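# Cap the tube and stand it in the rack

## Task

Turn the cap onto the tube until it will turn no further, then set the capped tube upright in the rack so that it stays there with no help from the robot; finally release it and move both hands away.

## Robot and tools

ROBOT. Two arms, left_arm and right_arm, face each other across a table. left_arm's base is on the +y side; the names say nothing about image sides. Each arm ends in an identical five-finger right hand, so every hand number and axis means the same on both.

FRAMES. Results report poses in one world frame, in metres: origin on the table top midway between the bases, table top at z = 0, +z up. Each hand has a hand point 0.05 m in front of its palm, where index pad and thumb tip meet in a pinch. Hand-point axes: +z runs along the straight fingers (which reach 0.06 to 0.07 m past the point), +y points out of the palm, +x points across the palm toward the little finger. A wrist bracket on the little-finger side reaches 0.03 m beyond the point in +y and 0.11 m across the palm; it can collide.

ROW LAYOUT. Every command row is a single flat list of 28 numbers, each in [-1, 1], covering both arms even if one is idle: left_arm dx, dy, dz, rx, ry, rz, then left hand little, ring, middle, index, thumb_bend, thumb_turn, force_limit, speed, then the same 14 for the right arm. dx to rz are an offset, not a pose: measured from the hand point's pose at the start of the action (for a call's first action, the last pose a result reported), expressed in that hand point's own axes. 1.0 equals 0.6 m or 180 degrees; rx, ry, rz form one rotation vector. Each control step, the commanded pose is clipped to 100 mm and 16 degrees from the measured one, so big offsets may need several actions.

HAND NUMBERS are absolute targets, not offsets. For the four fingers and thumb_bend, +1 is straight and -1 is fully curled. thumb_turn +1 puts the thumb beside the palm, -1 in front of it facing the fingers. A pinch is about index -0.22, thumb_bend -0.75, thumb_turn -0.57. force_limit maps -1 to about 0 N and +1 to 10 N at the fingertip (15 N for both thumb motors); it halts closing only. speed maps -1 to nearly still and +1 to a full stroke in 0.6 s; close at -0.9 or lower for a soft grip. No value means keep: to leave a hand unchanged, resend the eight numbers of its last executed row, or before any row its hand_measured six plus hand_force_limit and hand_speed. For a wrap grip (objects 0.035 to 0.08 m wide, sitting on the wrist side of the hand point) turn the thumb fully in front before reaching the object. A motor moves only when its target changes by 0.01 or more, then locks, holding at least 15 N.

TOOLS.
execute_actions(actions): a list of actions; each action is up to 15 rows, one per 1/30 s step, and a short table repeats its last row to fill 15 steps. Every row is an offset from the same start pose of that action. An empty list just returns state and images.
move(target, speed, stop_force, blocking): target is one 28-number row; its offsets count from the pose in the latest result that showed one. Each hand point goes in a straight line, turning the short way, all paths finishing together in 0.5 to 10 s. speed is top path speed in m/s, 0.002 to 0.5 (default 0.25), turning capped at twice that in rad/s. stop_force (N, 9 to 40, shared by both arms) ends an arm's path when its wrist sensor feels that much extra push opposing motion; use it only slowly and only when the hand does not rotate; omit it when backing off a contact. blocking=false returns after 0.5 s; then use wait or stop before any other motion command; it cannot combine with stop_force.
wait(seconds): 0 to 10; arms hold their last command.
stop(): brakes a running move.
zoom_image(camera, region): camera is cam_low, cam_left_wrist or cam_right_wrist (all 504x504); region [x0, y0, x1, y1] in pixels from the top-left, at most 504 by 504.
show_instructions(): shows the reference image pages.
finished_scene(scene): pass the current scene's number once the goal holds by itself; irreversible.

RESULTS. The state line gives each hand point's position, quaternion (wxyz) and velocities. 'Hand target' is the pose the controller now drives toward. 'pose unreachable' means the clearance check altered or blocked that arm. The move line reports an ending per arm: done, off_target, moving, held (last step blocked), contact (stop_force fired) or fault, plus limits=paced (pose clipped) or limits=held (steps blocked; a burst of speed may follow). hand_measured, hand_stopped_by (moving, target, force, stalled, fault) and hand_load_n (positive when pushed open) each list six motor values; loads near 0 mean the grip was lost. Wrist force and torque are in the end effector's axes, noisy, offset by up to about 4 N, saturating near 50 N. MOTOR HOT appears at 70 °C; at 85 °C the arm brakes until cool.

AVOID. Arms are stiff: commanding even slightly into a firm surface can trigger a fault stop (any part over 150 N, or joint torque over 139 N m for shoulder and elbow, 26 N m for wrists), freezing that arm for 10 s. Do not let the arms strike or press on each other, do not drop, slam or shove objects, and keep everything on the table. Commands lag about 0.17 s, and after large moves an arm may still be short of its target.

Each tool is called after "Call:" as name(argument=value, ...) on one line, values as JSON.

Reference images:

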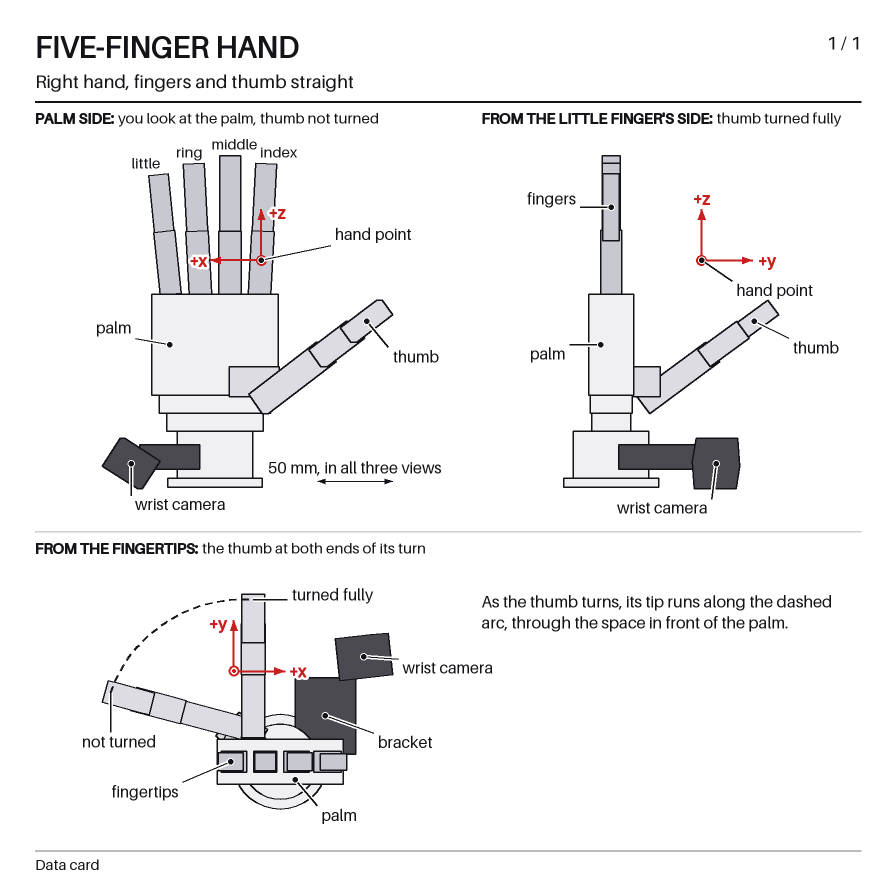

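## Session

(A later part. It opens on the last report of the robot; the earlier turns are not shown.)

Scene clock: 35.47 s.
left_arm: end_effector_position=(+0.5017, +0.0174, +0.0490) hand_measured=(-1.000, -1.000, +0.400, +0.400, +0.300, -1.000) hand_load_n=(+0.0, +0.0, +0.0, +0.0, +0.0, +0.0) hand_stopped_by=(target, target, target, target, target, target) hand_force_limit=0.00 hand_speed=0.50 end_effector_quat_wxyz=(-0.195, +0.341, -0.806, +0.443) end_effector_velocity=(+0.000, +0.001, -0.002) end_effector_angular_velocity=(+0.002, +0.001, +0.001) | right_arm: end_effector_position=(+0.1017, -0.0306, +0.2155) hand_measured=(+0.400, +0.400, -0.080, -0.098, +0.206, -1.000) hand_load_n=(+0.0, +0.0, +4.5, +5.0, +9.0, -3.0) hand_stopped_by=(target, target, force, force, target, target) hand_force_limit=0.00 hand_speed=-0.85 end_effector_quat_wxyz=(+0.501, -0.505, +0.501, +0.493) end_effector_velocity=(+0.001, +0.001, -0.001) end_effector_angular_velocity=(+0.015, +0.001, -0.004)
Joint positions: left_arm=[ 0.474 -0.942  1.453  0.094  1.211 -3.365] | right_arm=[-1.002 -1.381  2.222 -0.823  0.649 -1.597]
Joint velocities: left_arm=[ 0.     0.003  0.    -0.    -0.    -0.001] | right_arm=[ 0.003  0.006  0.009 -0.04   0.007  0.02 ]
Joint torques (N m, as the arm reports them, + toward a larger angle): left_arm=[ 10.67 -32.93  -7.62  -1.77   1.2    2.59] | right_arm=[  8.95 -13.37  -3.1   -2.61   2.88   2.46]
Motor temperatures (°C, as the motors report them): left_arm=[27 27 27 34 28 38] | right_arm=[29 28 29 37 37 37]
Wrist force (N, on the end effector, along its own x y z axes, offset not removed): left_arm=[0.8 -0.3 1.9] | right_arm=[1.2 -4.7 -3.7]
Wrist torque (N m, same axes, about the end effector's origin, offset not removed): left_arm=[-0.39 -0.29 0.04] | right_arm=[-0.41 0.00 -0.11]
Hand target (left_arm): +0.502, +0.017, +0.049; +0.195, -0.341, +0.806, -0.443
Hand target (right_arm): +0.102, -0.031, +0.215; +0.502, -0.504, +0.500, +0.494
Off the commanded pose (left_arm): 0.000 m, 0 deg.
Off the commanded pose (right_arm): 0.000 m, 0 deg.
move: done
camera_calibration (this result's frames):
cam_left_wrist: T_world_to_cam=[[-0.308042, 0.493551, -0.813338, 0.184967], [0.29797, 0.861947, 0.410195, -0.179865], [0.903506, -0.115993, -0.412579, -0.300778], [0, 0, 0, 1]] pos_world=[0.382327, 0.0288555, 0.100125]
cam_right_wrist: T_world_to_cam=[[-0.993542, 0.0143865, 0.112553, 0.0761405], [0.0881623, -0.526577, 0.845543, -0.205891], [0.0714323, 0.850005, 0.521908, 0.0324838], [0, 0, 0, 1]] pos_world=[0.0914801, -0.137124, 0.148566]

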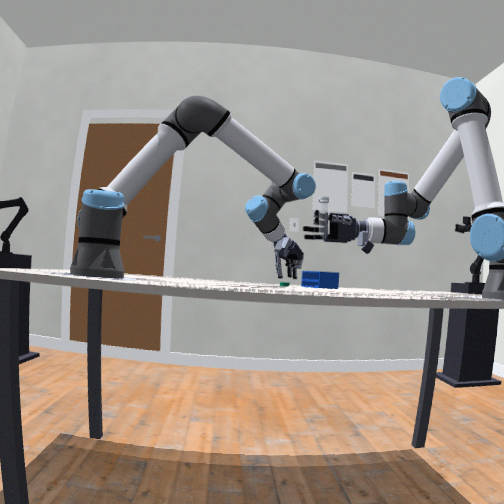

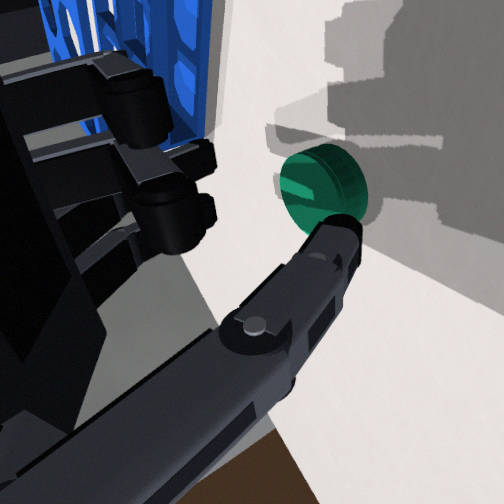

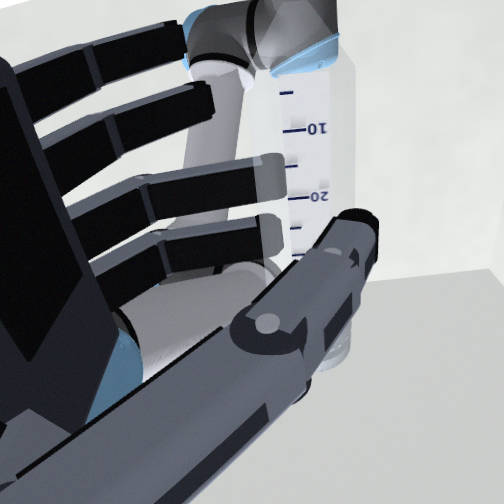

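Call:
move(target=[0.003,0.034,0.021,0,0,0,-1,-1,0.35,0.35,0.3,-1,0,0.5,0,0,0,0,0,0,0.4,0.4,-0.4,-0.4,0.2,-1,0,-0.85], speed=0.03)

Call:
zoom_image(camera="cam_low", region=[255,245,325,295])

Scene clock: 36.90 s.
left_arm: end_effector_position=(+0.5005, +0.0165, +0.0252) hand_measured=(-1.000, -1.000, +0.350, +0.350, +0.300, -1.000) hand_load_n=(+0.0, +0.0, +0.0, +0.0, +0.0, +0.0) hand_stopped_by=(target, target, target, target, target, target) hand_force_limit=0.00 hand_speed=0.50 end_effector_quat_wxyz=(-0.195, +0.341, -0.806, +0.443) end_effector_velocity=(+0.000, +0.001, -0.003) end_effector_angular_velocity=(+0.002, +0.001, +0.001) | right_arm: end_effector_position=(+0.1017, -0.0306, +0.2155) hand_measured=(+0.400, +0.400, -0.080, -0.098, +0.206, -1.000) hand_load_n=(+0.0, +0.0, +4.5, +5.0, +9.0, -3.0) hand_stopped_by=(target, target, force, force, target, target) hand_force_limit=0.00 hand_speed=-0.85 end_effector_quat_wxyz=(+0.501, -0.505, +0.501, +0.493) end_effector_velocity=(+0.000, +0.000, +0.000) end_effector_angular_velocity=(+0.000, -0.000, -0.001)
Joint positions: left_arm=[ 0.471 -0.913  1.473  0.045  1.209 -3.367] | right_arm=[-1.002 -1.381  2.222 -0.823  0.649 -1.597]
Joint velocities: left_arm=[ 0.001  0.004  0.002 -0.004 -0.    -0.   ] | right_arm=[-0.    -0.    -0.     0.     0.001  0.   ]
Joint torques (N m, as the arm reports them, + toward a larger angle): left_arm=[-10.05 -33.29  -7.8   -1.77  -2.17  -2.54] | right_arm=[ -9.12 -30.79 -26.39   1.03  -2.66  -2.35]
Motor temperatures (°C, as the motors report them): left_arm=[27 27 27 34 28 38] | right_arm=[29 28 29 37 37 37]
Wrist force (N, on the end effector, along its own x y z axes, offset not removed): left_arm=[1.0 -1.1 2.5] | right_arm=[0.1 -4.1 -3.9]
Wrist torque (N m, same axes, about the end effector's origin, offset not removed): left_arm=[-0.50 -0.40 -0.01] | right_arm=[-0.32 0.14 -0.07]
Hand target (left_arm): +0.501, +0.017, +0.025; +0.195, -0.341, +0.806, -0.443
Hand target (right_arm): +0.102, -0.031, +0.215; +0.501, -0.505, +0.501, +0.493
Off the commanded pose (left_arm): 0.000 m, 0 deg.
Off the commanded pose (right_arm): 0.000 m, 0 deg.
move: done
camera_calibration (this result's frames):
cam_left_wrist: T_world_to_cam=[[-0.308062, 0.493552, -0.813329, 0.165677], [0.297975, 0.861948, 0.410192, -0.168995], [0.903498, -0.115987, -0.4126, -0.309679], [0, 0, 0, 1]] pos_world=[0.381189, 0.0279762, 0.0762969]
cam_right_wrist: T_world_to_cam=[[-0.993541, 0.014388, 0.112556, 0.0761401], [0.0881633, -0.526587, 0.845537, -0.205888], [0.0714362, 0.849999, 0.521918, 0.0324814], [0, 0, 0, 1]] pos_world=[0.0914798, -0.137123, 0.148564]

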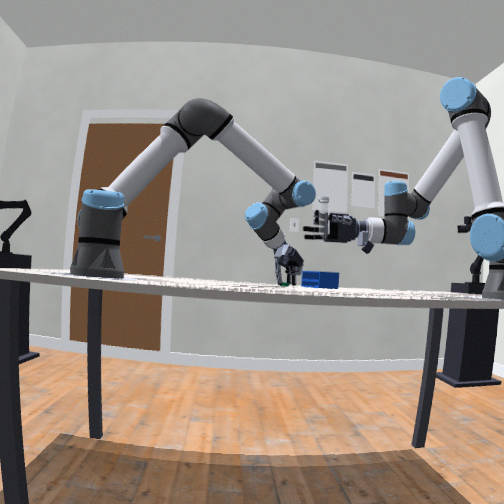

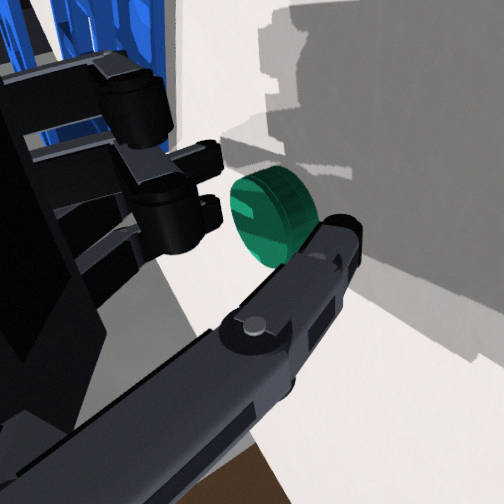

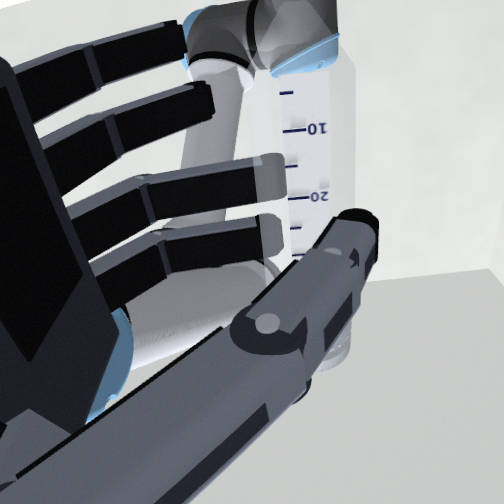

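Region (255, 245, 325, 295) of cam_low's 504x504 image, scaled by 7.200, with more detail than that image has; it fills the top 360 rows of this view, and the rest is white.

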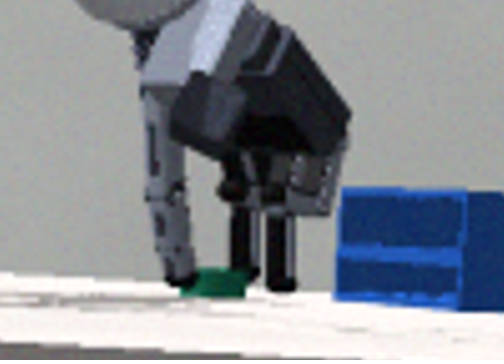

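Call:
move(target=[0,-0.0025,0.010,0,0,0,-1,-1,-0.4,-0.4,0.3,-1,0,-0.85,0,0,0,0,0,0,0.4,0.4,-0.4,-0.4,0.2,-1,0,-0.85], speed=0.02)

Call:
zoom_image(camera="cam_low", region=[255,245,325,295])

Scene clock: 39.07 s.
left_arm: end_effector_position=(+0.5048, +0.0125, +0.0233) hand_measured=(-1.000, -1.000, +0.234, -0.080, +0.302, -1.000) hand_load_n=(+0.0, +0.0, -4.0, +5.0, +3.5, -0.5) hand_stopped_by=(target, target, force, force, target, target) hand_force_limit=0.00 hand_speed=-0.85 end_effector_quat_wxyz=(-0.195, +0.341, -0.806, +0.443) end_effector_velocity=(+0.000, -0.000, +0.000) end_effector_angular_velocity=(-0.001, +0.000, +0.000) | right_arm: end_effector_position=(+0.1017, -0.0306, +0.2155) hand_measured=(+0.400, +0.400, -0.080, -0.098, +0.206, -1.000) hand_load_n=(+0.0, +0.0, +4.5, +5.0, +9.0, -3.0) hand_stopped_by=(target, target, force, force, target, target) hand_force_limit=0.00 hand_speed=-0.85 end_effector_quat_wxyz=(+0.501, -0.505, +0.501, +0.493) end_effector_velocity=(-0.000, -0.000, +0.000) end_effector_angular_velocity=(+0.000, +0.002, +0.001)
Joint positions: left_arm=[ 0.476 -0.899  1.453  0.05   1.213 -3.364] | right_arm=[-1.002 -1.381  2.222 -0.823  0.649 -1.597]
Joint velocities: left_arm=[ 0.    -0.001  0.     0.     0.    -0.001] | right_arm=[ 0.    -0.001  0.     0.    -0.001  0.002]
Joint torques (N m, as the arm reports them, + toward a larger angle): left_arm=[ 11.9  -15.39 -17.37   4.31   2.49   2.46] | right_arm=[ -7.39 -28.05 -22.32  -2.61  -1.66   0.54]
Motor temperatures (°C, as the motors report them): left_arm=[27 27 27 34 28 38] | right_arm=[29 28 29 37 37 37]
Wrist force (N, on the end effector, along its own x y z axes, offset not removed): left_arm=[1.3 -22.3 -19.0] | right_arm=[-4.6 0.8 0.4]
Wrist torque (N m, same axes, about the end effector's origin, offset not removed): left_arm=[0.21 0.17 -0.47] | right_arm=[0.17 0.83 -0.25]
Hand target (left_arm): +0.505, +0.013, +0.023; +0.195, -0.341, +0.806, -0.443
Hand target (right_arm): +0.102, -0.031, +0.215; +0.501, -0.505, +0.501, +0.493
Off the commanded pose (left_arm): 0.000 m, 0 deg.
Off the commanded pose (right_arm): 0.000 m, 0 deg.
move: done
camera_calibration (this result's frames):
cam_left_wrist: T_world_to_cam=[[-0.308034, 0.493549, -0.813342, 0.167411], [0.297965, 0.861949, 0.410197, -0.165996], [0.903511, -0.115992, -0.412569, -0.314811], [0, 0, 0, 1]] pos_world=[0.385465, 0.0239391, 0.0743721]
cam_right_wrist: T_world_to_cam=[[-0.993542, 0.0143864, 0.112553, 0.0761406], [0.0881619, -0.52658, 0.845542, -0.20589], [0.0714323, 0.850004, 0.52191, 0.0324833], [0, 0, 0, 1]] pos_world=[0.0914802, -0.137124, 0.148566]

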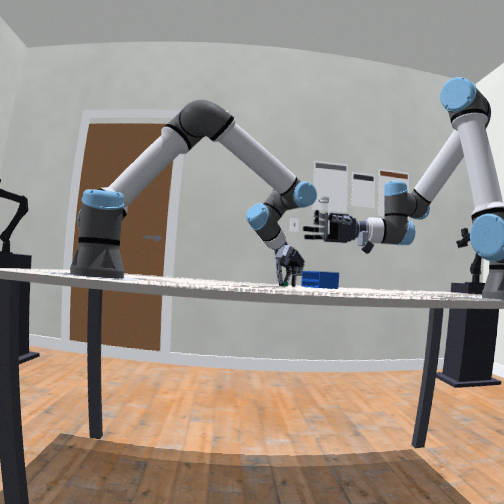

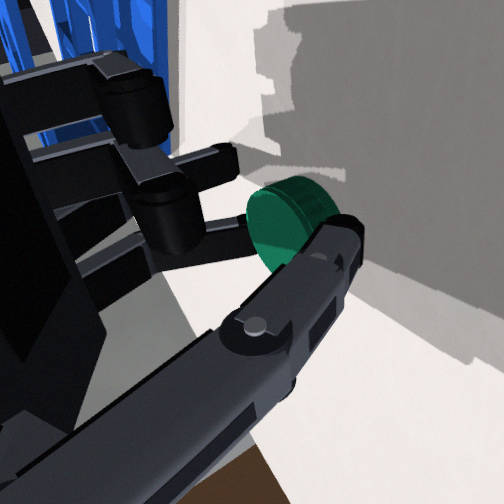

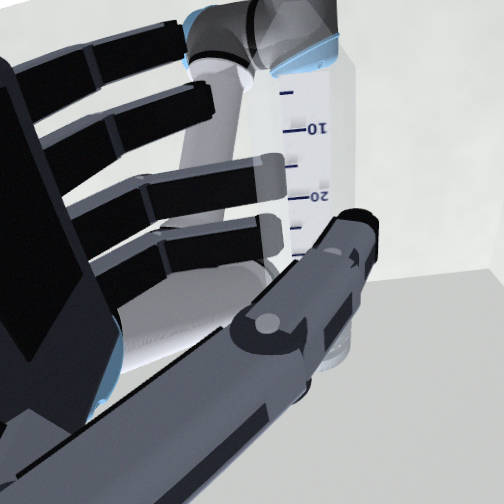

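Region (255, 245, 325, 295) of cam_low's 504x504 image, scaled by 7.200, with more detail than that image has; it fills the top 360 rows of this view, and the rest is white.

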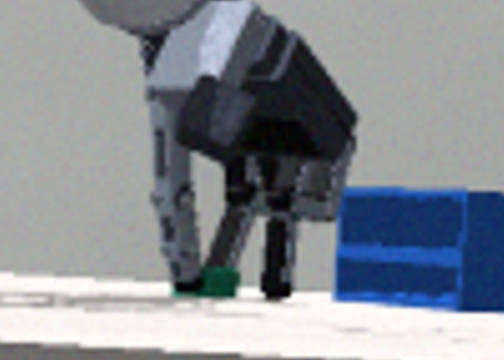

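Middle hit the table; raise slightly and close it.

Call:
move(target=[0,-0.004,-0.003,0,0,0,-1,-1,-0.4,-0.4,0.3,-1,0,-0.85,0,0,0,0,0,0,0.4,0.4,-0.4,-0.4,0.2,-1,0,-0.85], speed=0.01)

Call:
move(target=[0,0,0,0,0,0,-1,-1,-0.45,-0.4,0.3,-1,-0.2,-0.85,0,0,0,0,0,0,0.4,0.4,-0.4,-0.4,0.2,-1,0,-0.85])

Scene clock: 39.97 s.
left_arm: end_effector_position=(+0.5047, +0.0127, +0.0261) hand_measured=(-1.000, -1.000, +0.236, -0.080, +0.302, -1.000) hand_load_n=(+0.0, +0.0, +0.0, +4.0, +4.5, -0.5) hand_stopped_by=(target, target, force, force, target, target) hand_force_limit=0.00 hand_speed=-0.85 end_effector_quat_wxyz=(-0.195, +0.341, -0.806, +0.443) end_effector_velocity=(+0.000, -0.000, +0.003) end_effector_angular_velocity=(-0.001, -0.002, +0.000) | right_arm: end_effector_position=(+0.1017, -0.0306, +0.2155) hand_measured=(+0.400, +0.400, -0.080, -0.098, +0.206, -1.000) hand_load_n=(+0.0, +0.0, +4.5, +5.0, +9.0, -3.0) hand_stopped_by=(target, target, force, force, target, target) hand_force_limit=0.00 hand_speed=-0.85 end_effector_quat_wxyz=(+0.501, -0.505, +0.501, +0.493) end_effector_velocity=(-0.000, -0.000, -0.000) end_effector_angular_velocity=(-0.001, +0.002, +0.000)
Joint positions: left_arm=[ 0.476 -0.903  1.452  0.055  1.213 -3.364] | right_arm=[-1.002 -1.381  2.222 -0.823  0.649 -1.597]
Joint velocities: left_arm=[-0.001 -0.003 -0.001  0.003 -0.001  0.   ] | right_arm=[-0.     0.001 -0.     0.001 -0.001  0.001]
Joint torques (N m, as the arm reports them, + toward a larger angle): left_arm=[ -9.13 -54.81 -29.42   2.11  -2.25  -0.78] | right_arm=[ -7.22 -28.85 -22.18  -1.85  -1.54   1.  ]
Motor temperatures (°C, as the motors report them): left_arm=[27 27 27 34 28 38] | right_arm=[29 28 29 37 37 37]
Wrist force (N, on the end effector, along its own x y z axes, offset not removed): left_arm=[-0.5 -1.4 1.5] | right_arm=[0.0 2.4 -2.4]
Wrist torque (N m, same axes, about the end effector's origin, offset not removed): left_arm=[-0.48 -0.10 -0.13] | right_arm=[0.57 0.23 0.13]
Hand target (left_arm): +0.505, +0.013, +0.026; +0.195, -0.341, +0.806, -0.443
Hand target (right_arm): +0.102, -0.031, +0.215; +0.501, -0.505, +0.501, +0.493
Off the commanded pose (left_arm): 0.000 m, 0 deg.
Off the commanded pose (right_arm): 0.000 m, 0 deg.
move: done
camera_calibration (this result's frames):
cam_left_wrist: T_world_to_cam=[[-0.308035, 0.493633, -0.81329, 0.169559], [0.297946, 0.861908, 0.410295, -0.1673], [0.903517, -0.115931, -0.412574, -0.31353], [0, 0, 0, 1]] pos_world=[0.385355, 0.0241494, 0.0771884]
cam_right_wrist: T_world_to_cam=[[-0.993544, 0.0143849, 0.112532, 0.0761466], [0.0881438, -0.526593, 0.845536, -0.205889], [0.0714215, 0.849996, 0.521925, 0.0324784], [0, 0, 0, 1]] pos_world=[0.0914832, -0.137122, 0.148567]

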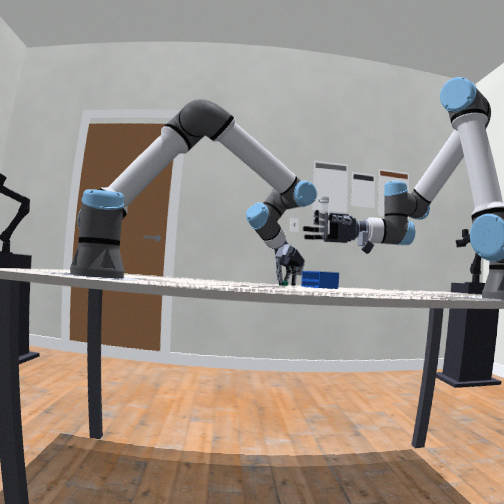

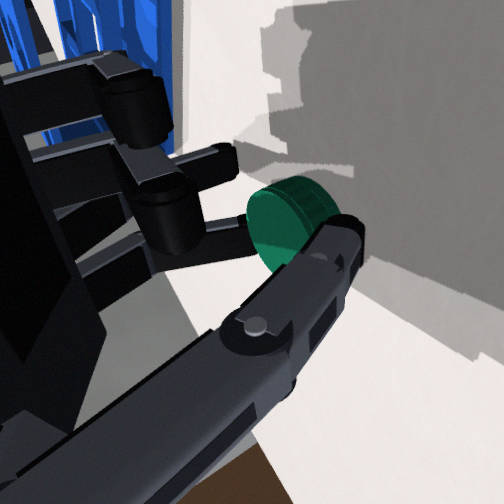

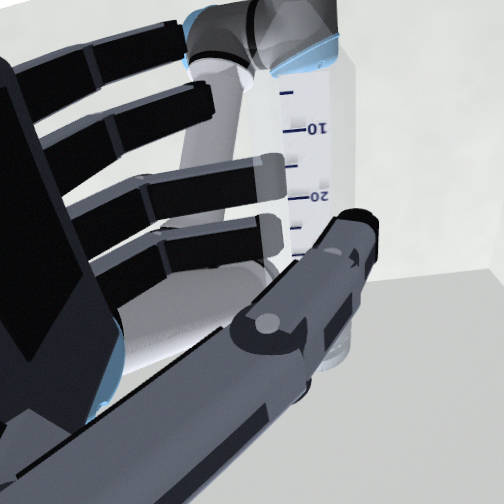

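Scene clock: 41.50 s.
left_arm: end_effector_position=(+0.5047, +0.0127, +0.0261) hand_measured=(-1.000, -1.000, -0.078, -0.082, +0.304, -1.000) hand_load_n=(+0.0, +0.0, +4.5, +1.5, +6.5, +0.5) hand_stopped_by=(target, target, force, force, target, target) hand_force_limit=-0.20 hand_speed=-0.85 end_effector_quat_wxyz=(-0.195, +0.341, -0.806, +0.443) end_effector_velocity=(+0.001, +0.000, -0.000) end_effector_angular_velocity=(-0.001, +0.001, +0.002) | right_arm: end_effector_position=(+0.1017, -0.0306, +0.2155) hand_measured=(+0.400, +0.400, -0.080, -0.098, +0.206, -1.000) hand_load_n=(+0.0, +0.0, +4.5, +5.0, +9.0, -3.0) hand_stopped_by=(target, target, force, force, target, target) hand_force_limit=0.00 hand_speed=-0.85 end_effector_quat_wxyz=(+0.501, -0.505, +0.501, +0.493) end_effector_velocity=(-0.000, -0.000, -0.000) end_effector_angular_velocity=(-0.000, +0.001, +0.001)
Joint positions: left_arm=[ 0.476 -0.903  1.452  0.055  1.213 -3.364] | right_arm=[-1.002 -1.381  2.222 -0.823  0.649 -1.597]
Joint velocities: left_arm=[ 0.001  0.    -0.    -0.     0.    -0.002] | right_arm=[-0.     0.     0.     0.001 -0.001  0.   ]
Joint torques (N m, as the arm reports them, + toward a larger angle): left_arm=[  3.48 -33.34 -17.11  -2.09   1.41  -1.2 ] | right_arm=[ -6.41 -29.01 -21.07  -1.63  -1.65   0.87]
Motor temperatures (°C, as the motors report them): left_arm=[27 27 27 34 28 38] | right_arm=[29 28 29 37 37 37]
Wrist force (N, on the end effector, along its own x y z axes, offset not removed): left_arm=[0.6 -2.6 1.1] | right_arm=[2.4 1.7 -0.9]
Wrist torque (N m, same axes, about the end effector's origin, offset not removed): left_arm=[-0.69 -0.28 0.00] | right_arm=[0.34 -0.20 0.28]
Hand target (left_arm): +0.505, +0.013, +0.026; +0.195, -0.341, +0.806, -0.443
Hand target (right_arm): +0.102, -0.031, +0.215; +0.501, -0.505, +0.501, +0.493
Off the commanded pose (left_arm): 0.000 m, 0 deg.
Off the commanded pose (right_arm): 0.000 m, 0 deg.
move: done
camera_calibration (this result's frames):
cam_left_wrist: T_world_to_cam=[[-0.308004, 0.493617, -0.813312, 0.169568], [0.297951, 0.861914, 0.41028, -0.167279], [0.903526, -0.115959, -0.412546, -0.31352], [0, 0, 0, 1]] pos_world=[0.385343, 0.0241226, 0.0772015]
cam_right_wrist: T_world_to_cam=[[-0.993544, 0.0143848, 0.112532, 0.0761465], [0.0881441, -0.526593, 0.845536, -0.20589], [0.0714215, 0.849996, 0.521925, 0.0324784], [0, 0, 0, 1]] pos_world=[0.0914832, -0.137122, 0.148567]

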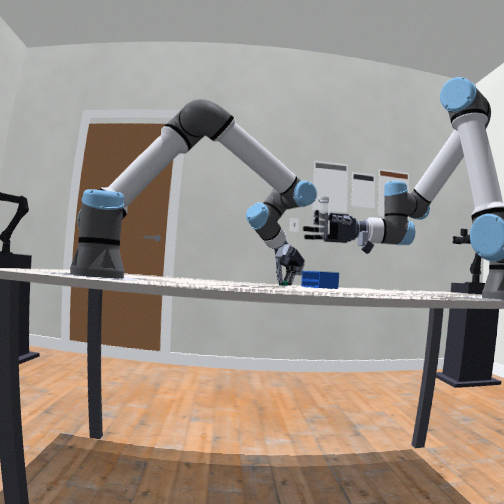

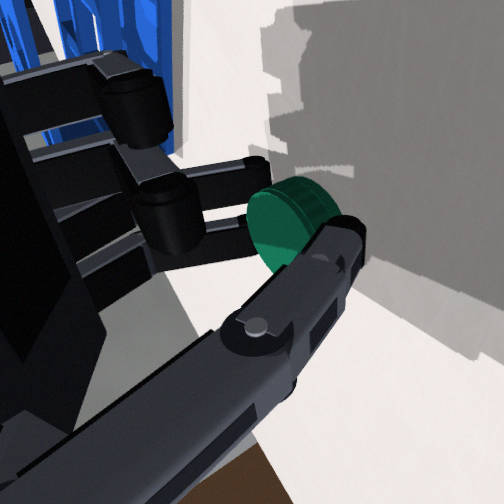

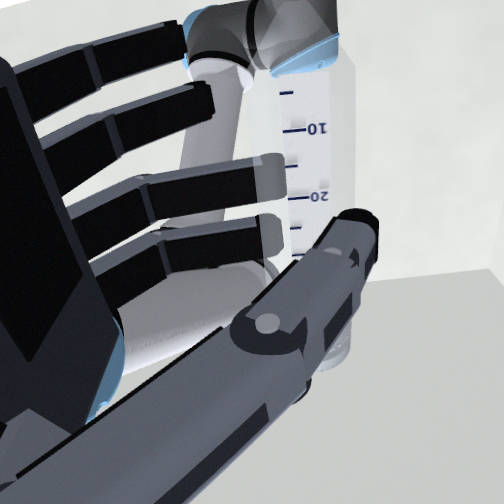

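Call:
move(target=[0.011,-0.267,-0.435,0,0,0,-1,-1,-0.45,-0.45,0.3,-1,-0.2,-0.85,0.067,0,0,0,0,0,0.4,0.4,-0.4,-0.4,0.2,-1,0,-0.85], speed=0.2)

Call:
move(target=[0.325,0.172,-0.203,0,0,0,-1,-1,-0.45,-0.45,0.3,-1,-0.2,-0.85,0,-0.083,0.167,0,0,0,0.4,0.4,-0.4,-0.4,0.2,-1,0,-0.85], speed=0.2)

Call:
zoom_image(camera="cam_low", region=[240,170,340,260])

Scene clock: 44.33 s.
left_arm: end_effector_position=(+0.3993, +0.0983, +0.3005) hand_measured=(-1.000, -1.000, -0.078, -0.096, +0.304, -1.000) hand_load_n=(+0.0, +0.0, +3.0, +5.5, +8.5, +0.0) hand_stopped_by=(target, target, force, force, target, target) hand_force_limit=-0.20 hand_speed=-0.85 end_effector_quat_wxyz=(-0.195, +0.341, -0.806, +0.443) end_effector_velocity=(-0.002, +0.000, +0.002) end_effector_angular_velocity=(-0.001, +0.001, -0.001) | right_arm: end_effector_position=(+0.1021, -0.0311, +0.1753) hand_measured=(+0.400, +0.400, -0.080, -0.098, +0.206, -1.000) hand_load_n=(+0.0, +0.0, +4.5, +5.0, +9.0, -3.0) hand_stopped_by=(target, target, force, force, target, target) hand_force_limit=0.00 hand_speed=-0.85 end_effector_quat_wxyz=(+0.501, -0.505, +0.501, +0.493) end_effector_velocity=(-0.000, -0.000, -0.000) end_effector_angular_velocity=(+0.000, -0.001, +0.000)
Joint positions: left_arm=[ 0.319 -1.395  1.439  0.602  1.086 -3.465] | right_arm=[-1.004 -1.287  2.255 -0.95   0.647 -1.597]
Joint velocities: left_arm=[-0.003 -0.003 -0.002  0.006 -0.001 -0.002] | right_arm=[ 0.    -0.     0.    -0.     0.    -0.001]
Joint torques (N m, as the arm reports them, + toward a larger angle): left_arm=[ -9.02 -38.63 -30.83   2.06  -1.9   -2.4 ] | right_arm=[ -7.85 -15.11  -1.5   -2.43  -2.39   2.27]
Motor temperatures (°C, as the motors report them): left_arm=[27 27 27 34 28 38] | right_arm=[29 28 29 37 37 37]
Wrist force (N, on the end effector, along its own x y z axes, offset not removed): left_arm=[1.7 -0.6 1.4] | right_arm=[-0.7 -1.3 -3.6]
Wrist torque (N m, same axes, about the end effector's origin, offset not removed): left_arm=[-0.47 -0.49 0.10] | right_arm=[0.06 0.30 -0.03]
Hand target (left_arm): +0.399, +0.098, +0.301; +0.195, -0.341, +0.806, -0.443
Hand target (right_arm): +0.102, -0.031, +0.175; +0.501, -0.505, +0.501, +0.493
Off the commanded pose (left_arm): 0.001 m, 0 deg.
Off the commanded pose (right_arm): 0.000 m, 0 deg.
move: done
camera_calibration (this result's frames):
cam_left_wrist: T_world_to_cam=[[-0.308591, 0.493497, -0.813162, 0.318182], [0.298253, 0.861974, 0.409935, -0.322299], [0.903226, -0.116025, -0.413184, -0.0948214], [0, 0, 0, 1]] pos_world=[0.27996, 0.109789, 0.351676]
cam_right_wrist: T_world_to_cam=[[-0.993545, 0.0143866, 0.112524, 0.0810676], [0.0881369, -0.526584, 0.845542, -0.172192], [0.0714178, 0.850001, 0.521917, 0.0538158], [0, 0, 0, 1]] pos_world=[0.0918773, -0.137583, 0.108386]

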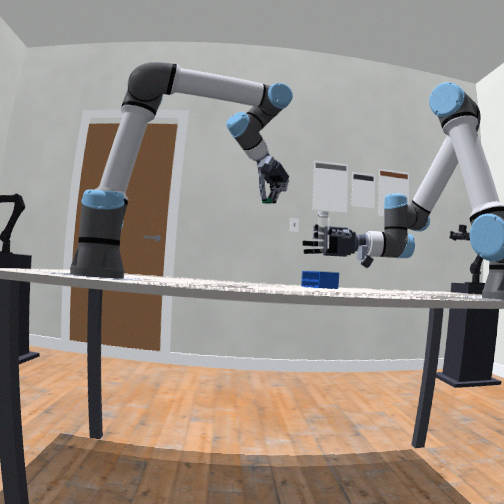

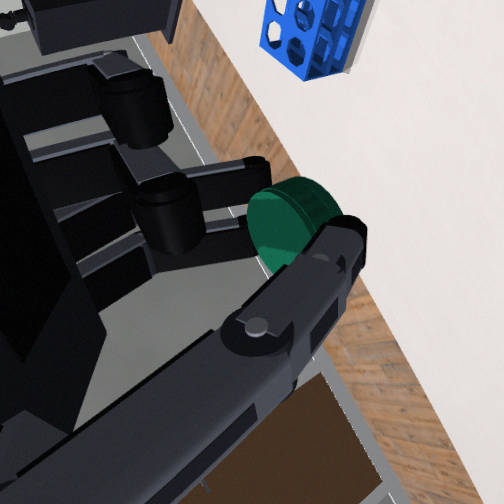

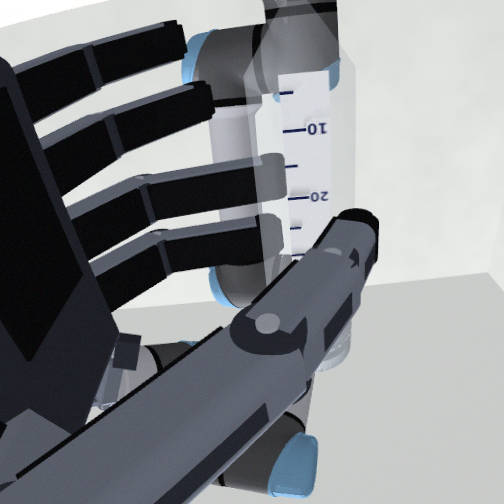

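Scene clock: 46.20 s.
left_arm: end_effector_position=(+0.1503, +0.0671, +0.2746) hand_measured=(-1.000, -1.000, -0.078, -0.096, +0.304, -1.000) hand_load_n=(+0.0, +0.0, +3.0, +5.5, +8.5, +0.0) hand_stopped_by=(target, target, force, force, target, target) hand_force_limit=-0.20 hand_speed=-0.85 end_effector_quat_wxyz=(-0.194, +0.342, -0.806, +0.442) end_effector_velocity=(-0.002, +0.000, -0.000) end_effector_angular_velocity=(+0.001, +0.001, +0.004) | right_arm: end_effector_position=(+0.1523, +0.0688, +0.1747) hand_measured=(+0.400, +0.400, -0.080, -0.098, +0.206, -1.000) hand_load_n=(+0.0, +0.0, +4.5, +5.0, +9.0, -3.0) hand_stopped_by=(target, target, force, force, target, target) hand_force_limit=0.00 hand_speed=-0.85 end_effector_quat_wxyz=(+0.501, -0.505, +0.501, +0.493) end_effector_velocity=(+0.000, +0.001, -0.000) end_effector_angular_velocity=(-0.001, +0.000, +0.000)
Joint positions: left_arm=[-0.319 -1.391  1.581  0.883  0.654 -4.1  ] | right_arm=[-0.893 -1.088  1.928 -0.825  0.758 -1.594]
Joint velocities: left_arm=[-0.005  0.004 -0.002  0.011 -0.003 -0.015] | right_arm=[ 0.001  0.001 -0.003  0.004  0.001 -0.001]
Joint torques (N m, as the arm reports them, + toward a larger angle): left_arm=[ -8.57 -16.61 -31.12   3.35  -2.72  -2.75] | right_arm=[  9.47 -24.71 -25.66   0.98   2.93  -2.34]
Motor temperatures (°C, as the motors report them): left_arm=[27 27 27 34 28 38] | right_arm=[29 28 29 37 37 37]
Wrist force (N, on the end effector, along its own x y z axes, offset not removed): left_arm=[0.7 -1.2 3.1] | right_arm=[4.3 -0.6 -5.3]
Wrist torque (N m, same axes, about the end effector's origin, offset not removed): left_arm=[-0.55 -0.38 0.01] | right_arm=[0.19 -0.34 0.23]
Hand target (left_arm): +0.150, +0.067, +0.275; +0.194, -0.342, +0.806, -0.442
Hand target (right_arm): +0.152, +0.069, +0.175; +0.501, -0.505, +0.501, +0.493
Off the commanded pose (left_arm): 0.001 m, 0 deg.
Off the commanded pose (right_arm): 0.000 m, 0 deg.
move: done
camera_calibration (this result's frames):
cam_left_wrist: T_world_to_cam=[[-0.311128, 0.494067, -0.811848, 0.235698], [0.299496, 0.861691, 0.409623, -0.210569], [0.901943, -0.1157, -0.416067, 0.11663], [0, 0, 0, 1]] pos_world=[0.0312029, 0.0784887, 0.326131]
cam_right_wrist: T_world_to_cam=[[-0.993533, 0.0143794, 0.112627, 0.129486], [0.0882181, -0.526701, 0.845461, -0.123456], [0.0714777, 0.849929, 0.522026, -0.0343934], [0, 0, 0, 1]] pos_world=[0.141998, -0.0376543, 0.107748]

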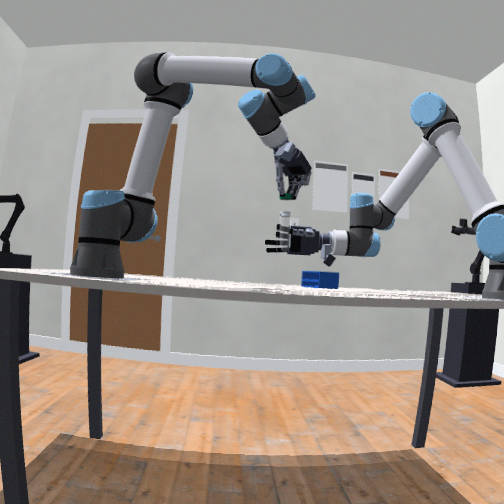

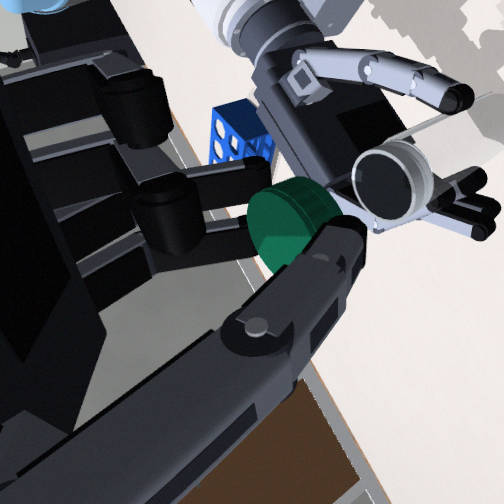

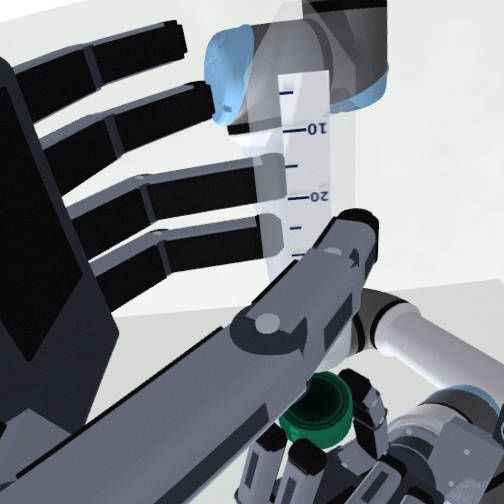

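Region (240, 170, 340, 260) of cam_low's 504x504 image, scaled by 5.040, with more detail than that image has; it fills the top 454 rows of this view, and the rest is white.

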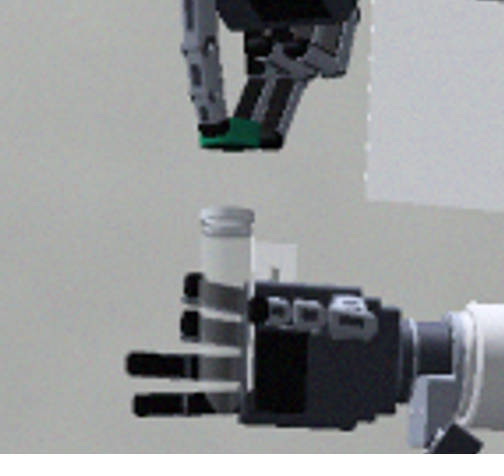

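Call:
move(target=[0,0,0,0,0,0,-1,-1,-0.45,-0.45,0.3,-1,-0.2,-0.85,-0.045,0,0.003,0,-0.014,0,0.4,0.4,-0.4,-0.4,0.2,-1,0,-0.85], speed=0.04)

Call:
zoom_image(camera="cam_low", region=[255,180,325,250])

Call:
zoom_image(camera="cam_left_wrist", region=[220,100,460,300])

Call:
zoom_image(camera="cam_right_wrist", region=[230,280,410,460])

Scene clock: 47.53 s.
left_arm: end_effector_position=(+0.1503, +0.0671, +0.2746) hand_measured=(-1.000, -1.000, -0.078, -0.096, +0.304, -1.000) hand_load_n=(+0.0, +0.0, +3.0, +5.5, +8.5, +0.0) hand_stopped_by=(target, target, force, force, target, target) hand_force_limit=-0.20 hand_speed=-0.85 end_effector_quat_wxyz=(-0.194, +0.342, -0.806, +0.442) end_effector_velocity=(-0.000, -0.000, +0.000) end_effector_angular_velocity=(-0.000, -0.000, -0.000) | right_arm: end_effector_position=(+0.1520, +0.0709, +0.2014) hand_measured=(+0.400, +0.400, -0.080, -0.098, +0.206, -1.000) hand_load_n=(+0.0, +0.0, +4.5, +5.0, +9.0, -3.0) hand_stopped_by=(target, target, force, force, target, target) hand_force_limit=0.00 hand_speed=-0.85 end_effector_quat_wxyz=(+0.512, -0.494, +0.490, +0.504) end_effector_velocity=(-0.000, +0.000, +0.002) end_effector_angular_velocity=(+0.004, -0.000, +0.000)
Joint positions: left_arm=[-0.319 -1.391  1.581  0.883  0.654 -4.1  ] | right_arm=[-0.887 -1.123  1.929 -0.854  0.764 -1.548]
Joint velocities: left_arm=[-0.001 -0.     0.    -0.    -0.     0.   ] | right_arm=[ 0.001 -0.003  0.    -0.003  0.001  0.004]
Joint torques (N m, as the arm reports them, + toward a larger angle): left_arm=[ 10.45 -36.44  -8.54  -0.22   0.41   2.69] | right_arm=[  8.88 -43.04 -23.47  -2.86   2.85   2.28]
Motor temperatures (°C, as the motors report them): left_arm=[27 27 27 34 28 38] | right_arm=[29 28 29 37 37 37]
Wrist force (N, on the end effector, along its own x y z axes, offset not removed): left_arm=[2.0 0.3 1.0] | right_arm=[-5.6 -0.3 -2.3]
Wrist torque (N m, same axes, about the end effector's origin, offset not removed): left_arm=[-0.24 -0.49 0.10] | right_arm=[-0.19 1.09 -0.46]
Hand target (left_arm): +0.150, +0.067, +0.275; +0.194, -0.342, +0.806, -0.442
Hand target (right_arm): +0.152, +0.071, +0.202; +0.512, -0.494, +0.489, +0.504
Off the commanded pose (left_arm): 0.000 m, 0 deg.
Off the commanded pose (right_arm): 0.000 m, 0 deg.
move: done
camera_calibration (this result's frames):
cam_left_wrist: T_world_to_cam=[[-0.31113, 0.494057, -0.811853, 0.235706], [0.299502, 0.861695, 0.40961, -0.21056], [0.901941, -0.115709, -0.41607, 0.116642], [0, 0, 0, 1]] pos_world=[0.0311942, 0.0784828, 0.326137]
cam_right_wrist: T_world_to_cam=[[-0.993548, 0.00899858, 0.113053, 0.126454], [0.0884098, -0.562907, 0.821778, -0.137611], [0.0710333, 0.826471, 0.55848, -0.0556649], [0, 0, 0, 1]] pos_world=[0.141758, -0.0325947, 0.129878]

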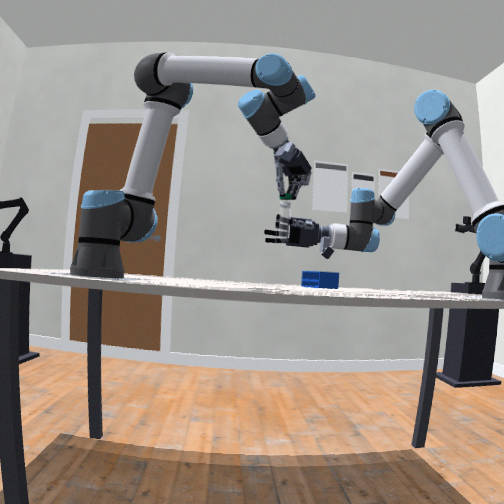

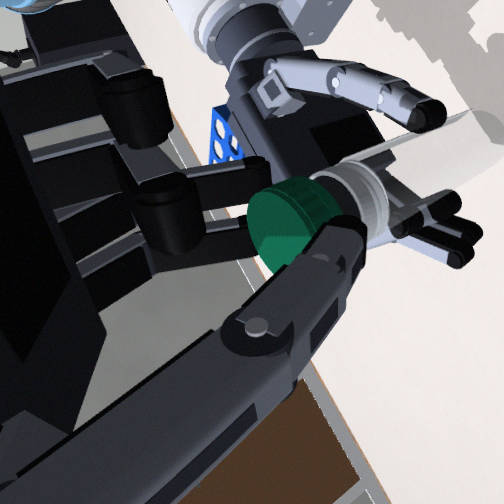

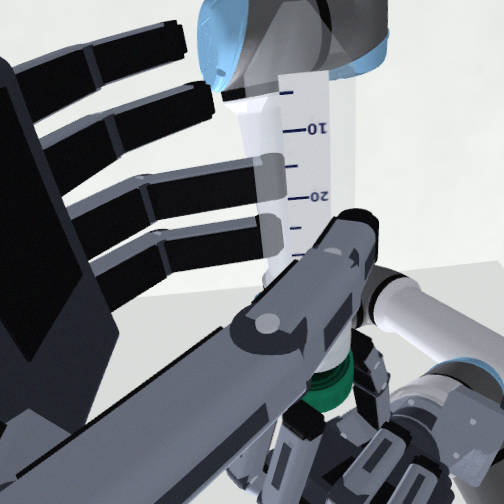

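Region (255, 180, 325, 250) of cam_low's 504x504 image, scaled by 7.200, with more detail than that image has.

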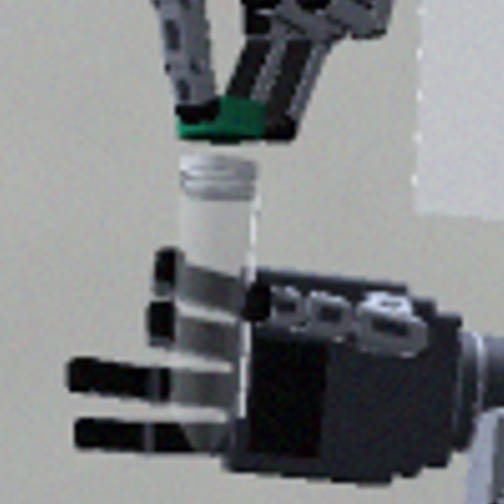

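Region (220, 100, 460, 300) of cam_left_wrist's 504x504 image, scaled by 2.100, with more detail than that image has.

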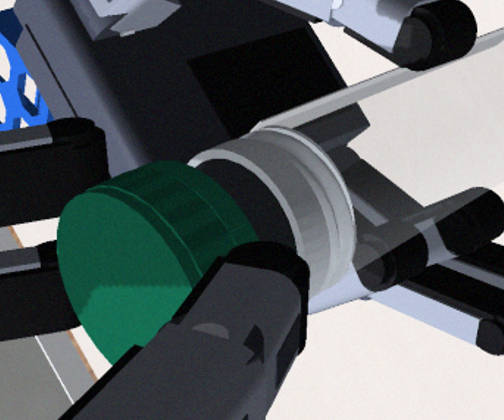

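Region (230, 280, 410, 460) of cam_right_wrist's 504x504 image, scaled by 2.800, with more detail than that image has.

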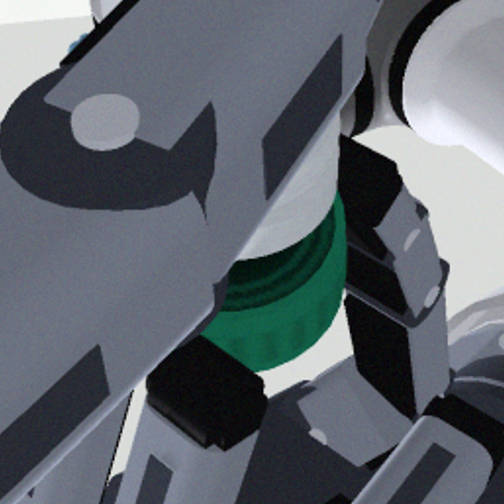

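Call:
move(target=[0,0,0,0,0,0,-1,-1,-0.45,-0.45,0.3,-1,-0.2,-0.85,-0.015,-0.002,0,0,0,0,0.4,0.4,-0.4,-0.4,0.2,-1,0,-0.85], speed=0.006)

Call:
zoom_image(camera="cam_low", region=[255,180,325,250])

Call:
zoom_image(camera="cam_left_wrist", region=[220,100,460,300])

Call:
zoom_image(camera="cam_right_wrist", region=[230,280,410,460])

Scene clock: 49.53 s.
left_arm: end_effector_position=(+0.1503, +0.0671, +0.2746) hand_measured=(-1.000, -1.000, -0.078, -0.096, +0.304, -1.000) hand_load_n=(+0.0, +0.0, +3.0, +5.5, +8.5, +0.0) hand_stopped_by=(target, target, force, force, target, target) hand_force_limit=-0.20 hand_speed=-0.85 end_effector_quat_wxyz=(-0.194, +0.342, -0.806, +0.442) end_effector_velocity=(+0.001, +0.000, -0.000) end_effector_angular_velocity=(+0.001, -0.000, +0.001) | right_arm: end_effector_position=(+0.1531, +0.0706, +0.2102) hand_measured=(+0.400, +0.400, -0.080, -0.098, +0.206, -1.000) hand_load_n=(+0.0, +0.0, +4.5, +5.0, +9.0, -3.0) hand_stopped_by=(target, target, force, force, target, target) hand_force_limit=0.00 hand_speed=-0.85 end_effector_quat_wxyz=(+0.512, -0.494, +0.490, +0.504) end_effector_velocity=(+0.000, +0.000, +0.002) end_effector_angular_velocity=(+0.001, +0.001, -0.000)
Joint positions: left_arm=[-0.319 -1.391  1.581  0.883  0.654 -4.1  ] | right_arm=[-0.889 -1.138  1.922 -0.832  0.762 -1.548]
Joint velocities: left_arm=[ 0.001  0.001  0.     0.    -0.     0.   ] | right_arm=[-0.    -0.002 -0.001  0.003  0.     0.001]
Joint torques (N m, as the arm reports them, + toward a larger angle): left_arm=[  9.2  -34.97 -14.53   0.75   0.37   2.12] | right_arm=[ -9.4  -41.93 -27.9    0.95  -2.48  -2.15]
Motor temperatures (°C, as the motors report them): left_arm=[27 27 27 34 28 38] | right_arm=[29 28 29 37 37 37]
Wrist force (N, on the end effector, along its own x y z axes, offset not removed): left_arm=[0.7 -0.7 1.2] | right_arm=[3.0 -1.2 -0.1]
Wrist torque (N m, same axes, about the end effector's origin, offset not removed): left_arm=[-0.36 -0.32 -0.01] | right_arm=[-0.01 -0.33 0.30]
Hand target (left_arm): +0.150, +0.067, +0.275; +0.194, -0.342, +0.806, -0.442
Hand target (right_arm): +0.153, +0.071, +0.210; +0.512, -0.494, +0.490, +0.504
Off the commanded pose (left_arm): 0.000 m, 0 deg.
Off the commanded pose (right_arm): 0.000 m, 0 deg.
move: done
camera_calibration (this result's frames):
cam_left_wrist: T_world_to_cam=[[-0.311128, 0.494067, -0.811848, 0.235698], [0.299496, 0.861691, 0.409623, -0.210569], [0.901943, -0.1157, -0.416067, 0.116631], [0, 0, 0, 1]] pos_world=[0.0312025, 0.0784885, 0.326131]
cam_right_wrist: T_world_to_cam=[[-0.993548, 0.00899776, 0.113051, 0.126541], [0.0884072, -0.562923, 0.821767, -0.145156], [0.0710333, 0.82646, 0.558496, -0.0604607], [0, 0, 0, 1]] pos_world=[0.142852, -0.0328819, 0.138746]

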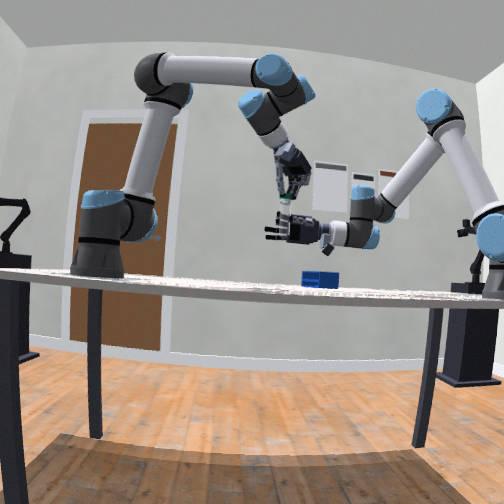

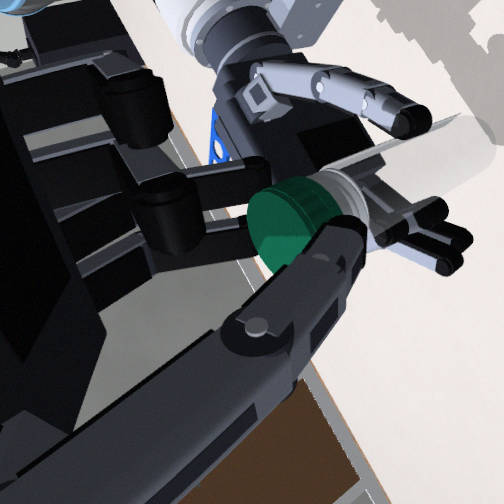

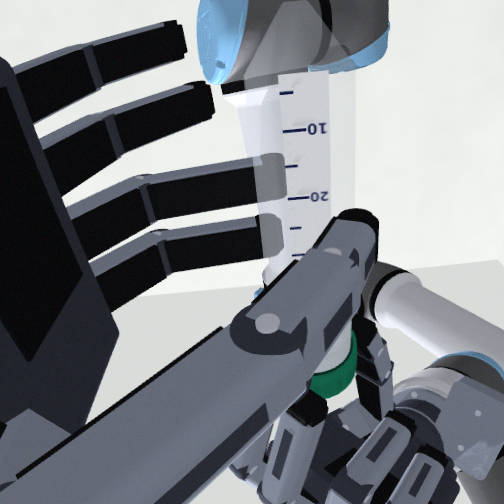

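Region (255, 180, 325, 250) of cam_low's 504x504 image, scaled by 7.200, with more detail than that image has.

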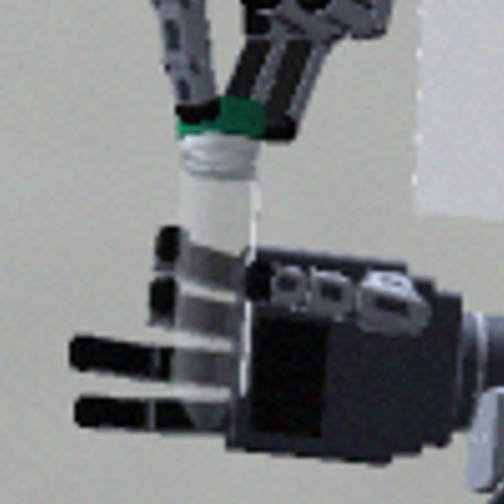

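Region (220, 100, 460, 300) of cam_left_wrist's 504x504 image, scaled by 2.100, with more detail than that image has.

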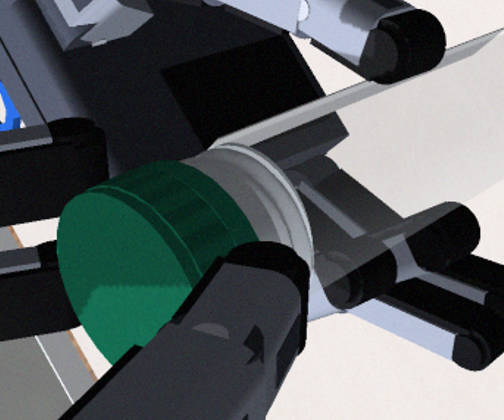

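Region (230, 280, 410, 460) of cam_right_wrist's 504x504 image, scaled by 2.800, with more detail than that image has.

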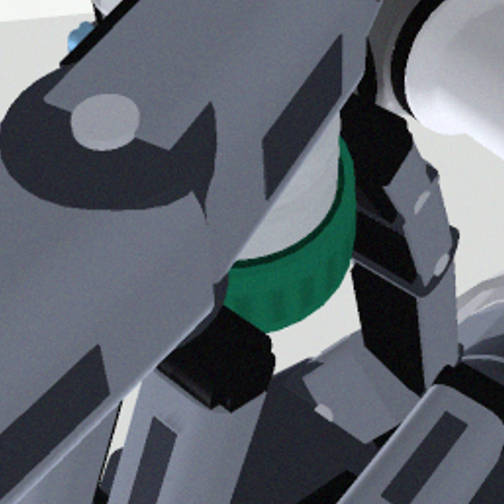

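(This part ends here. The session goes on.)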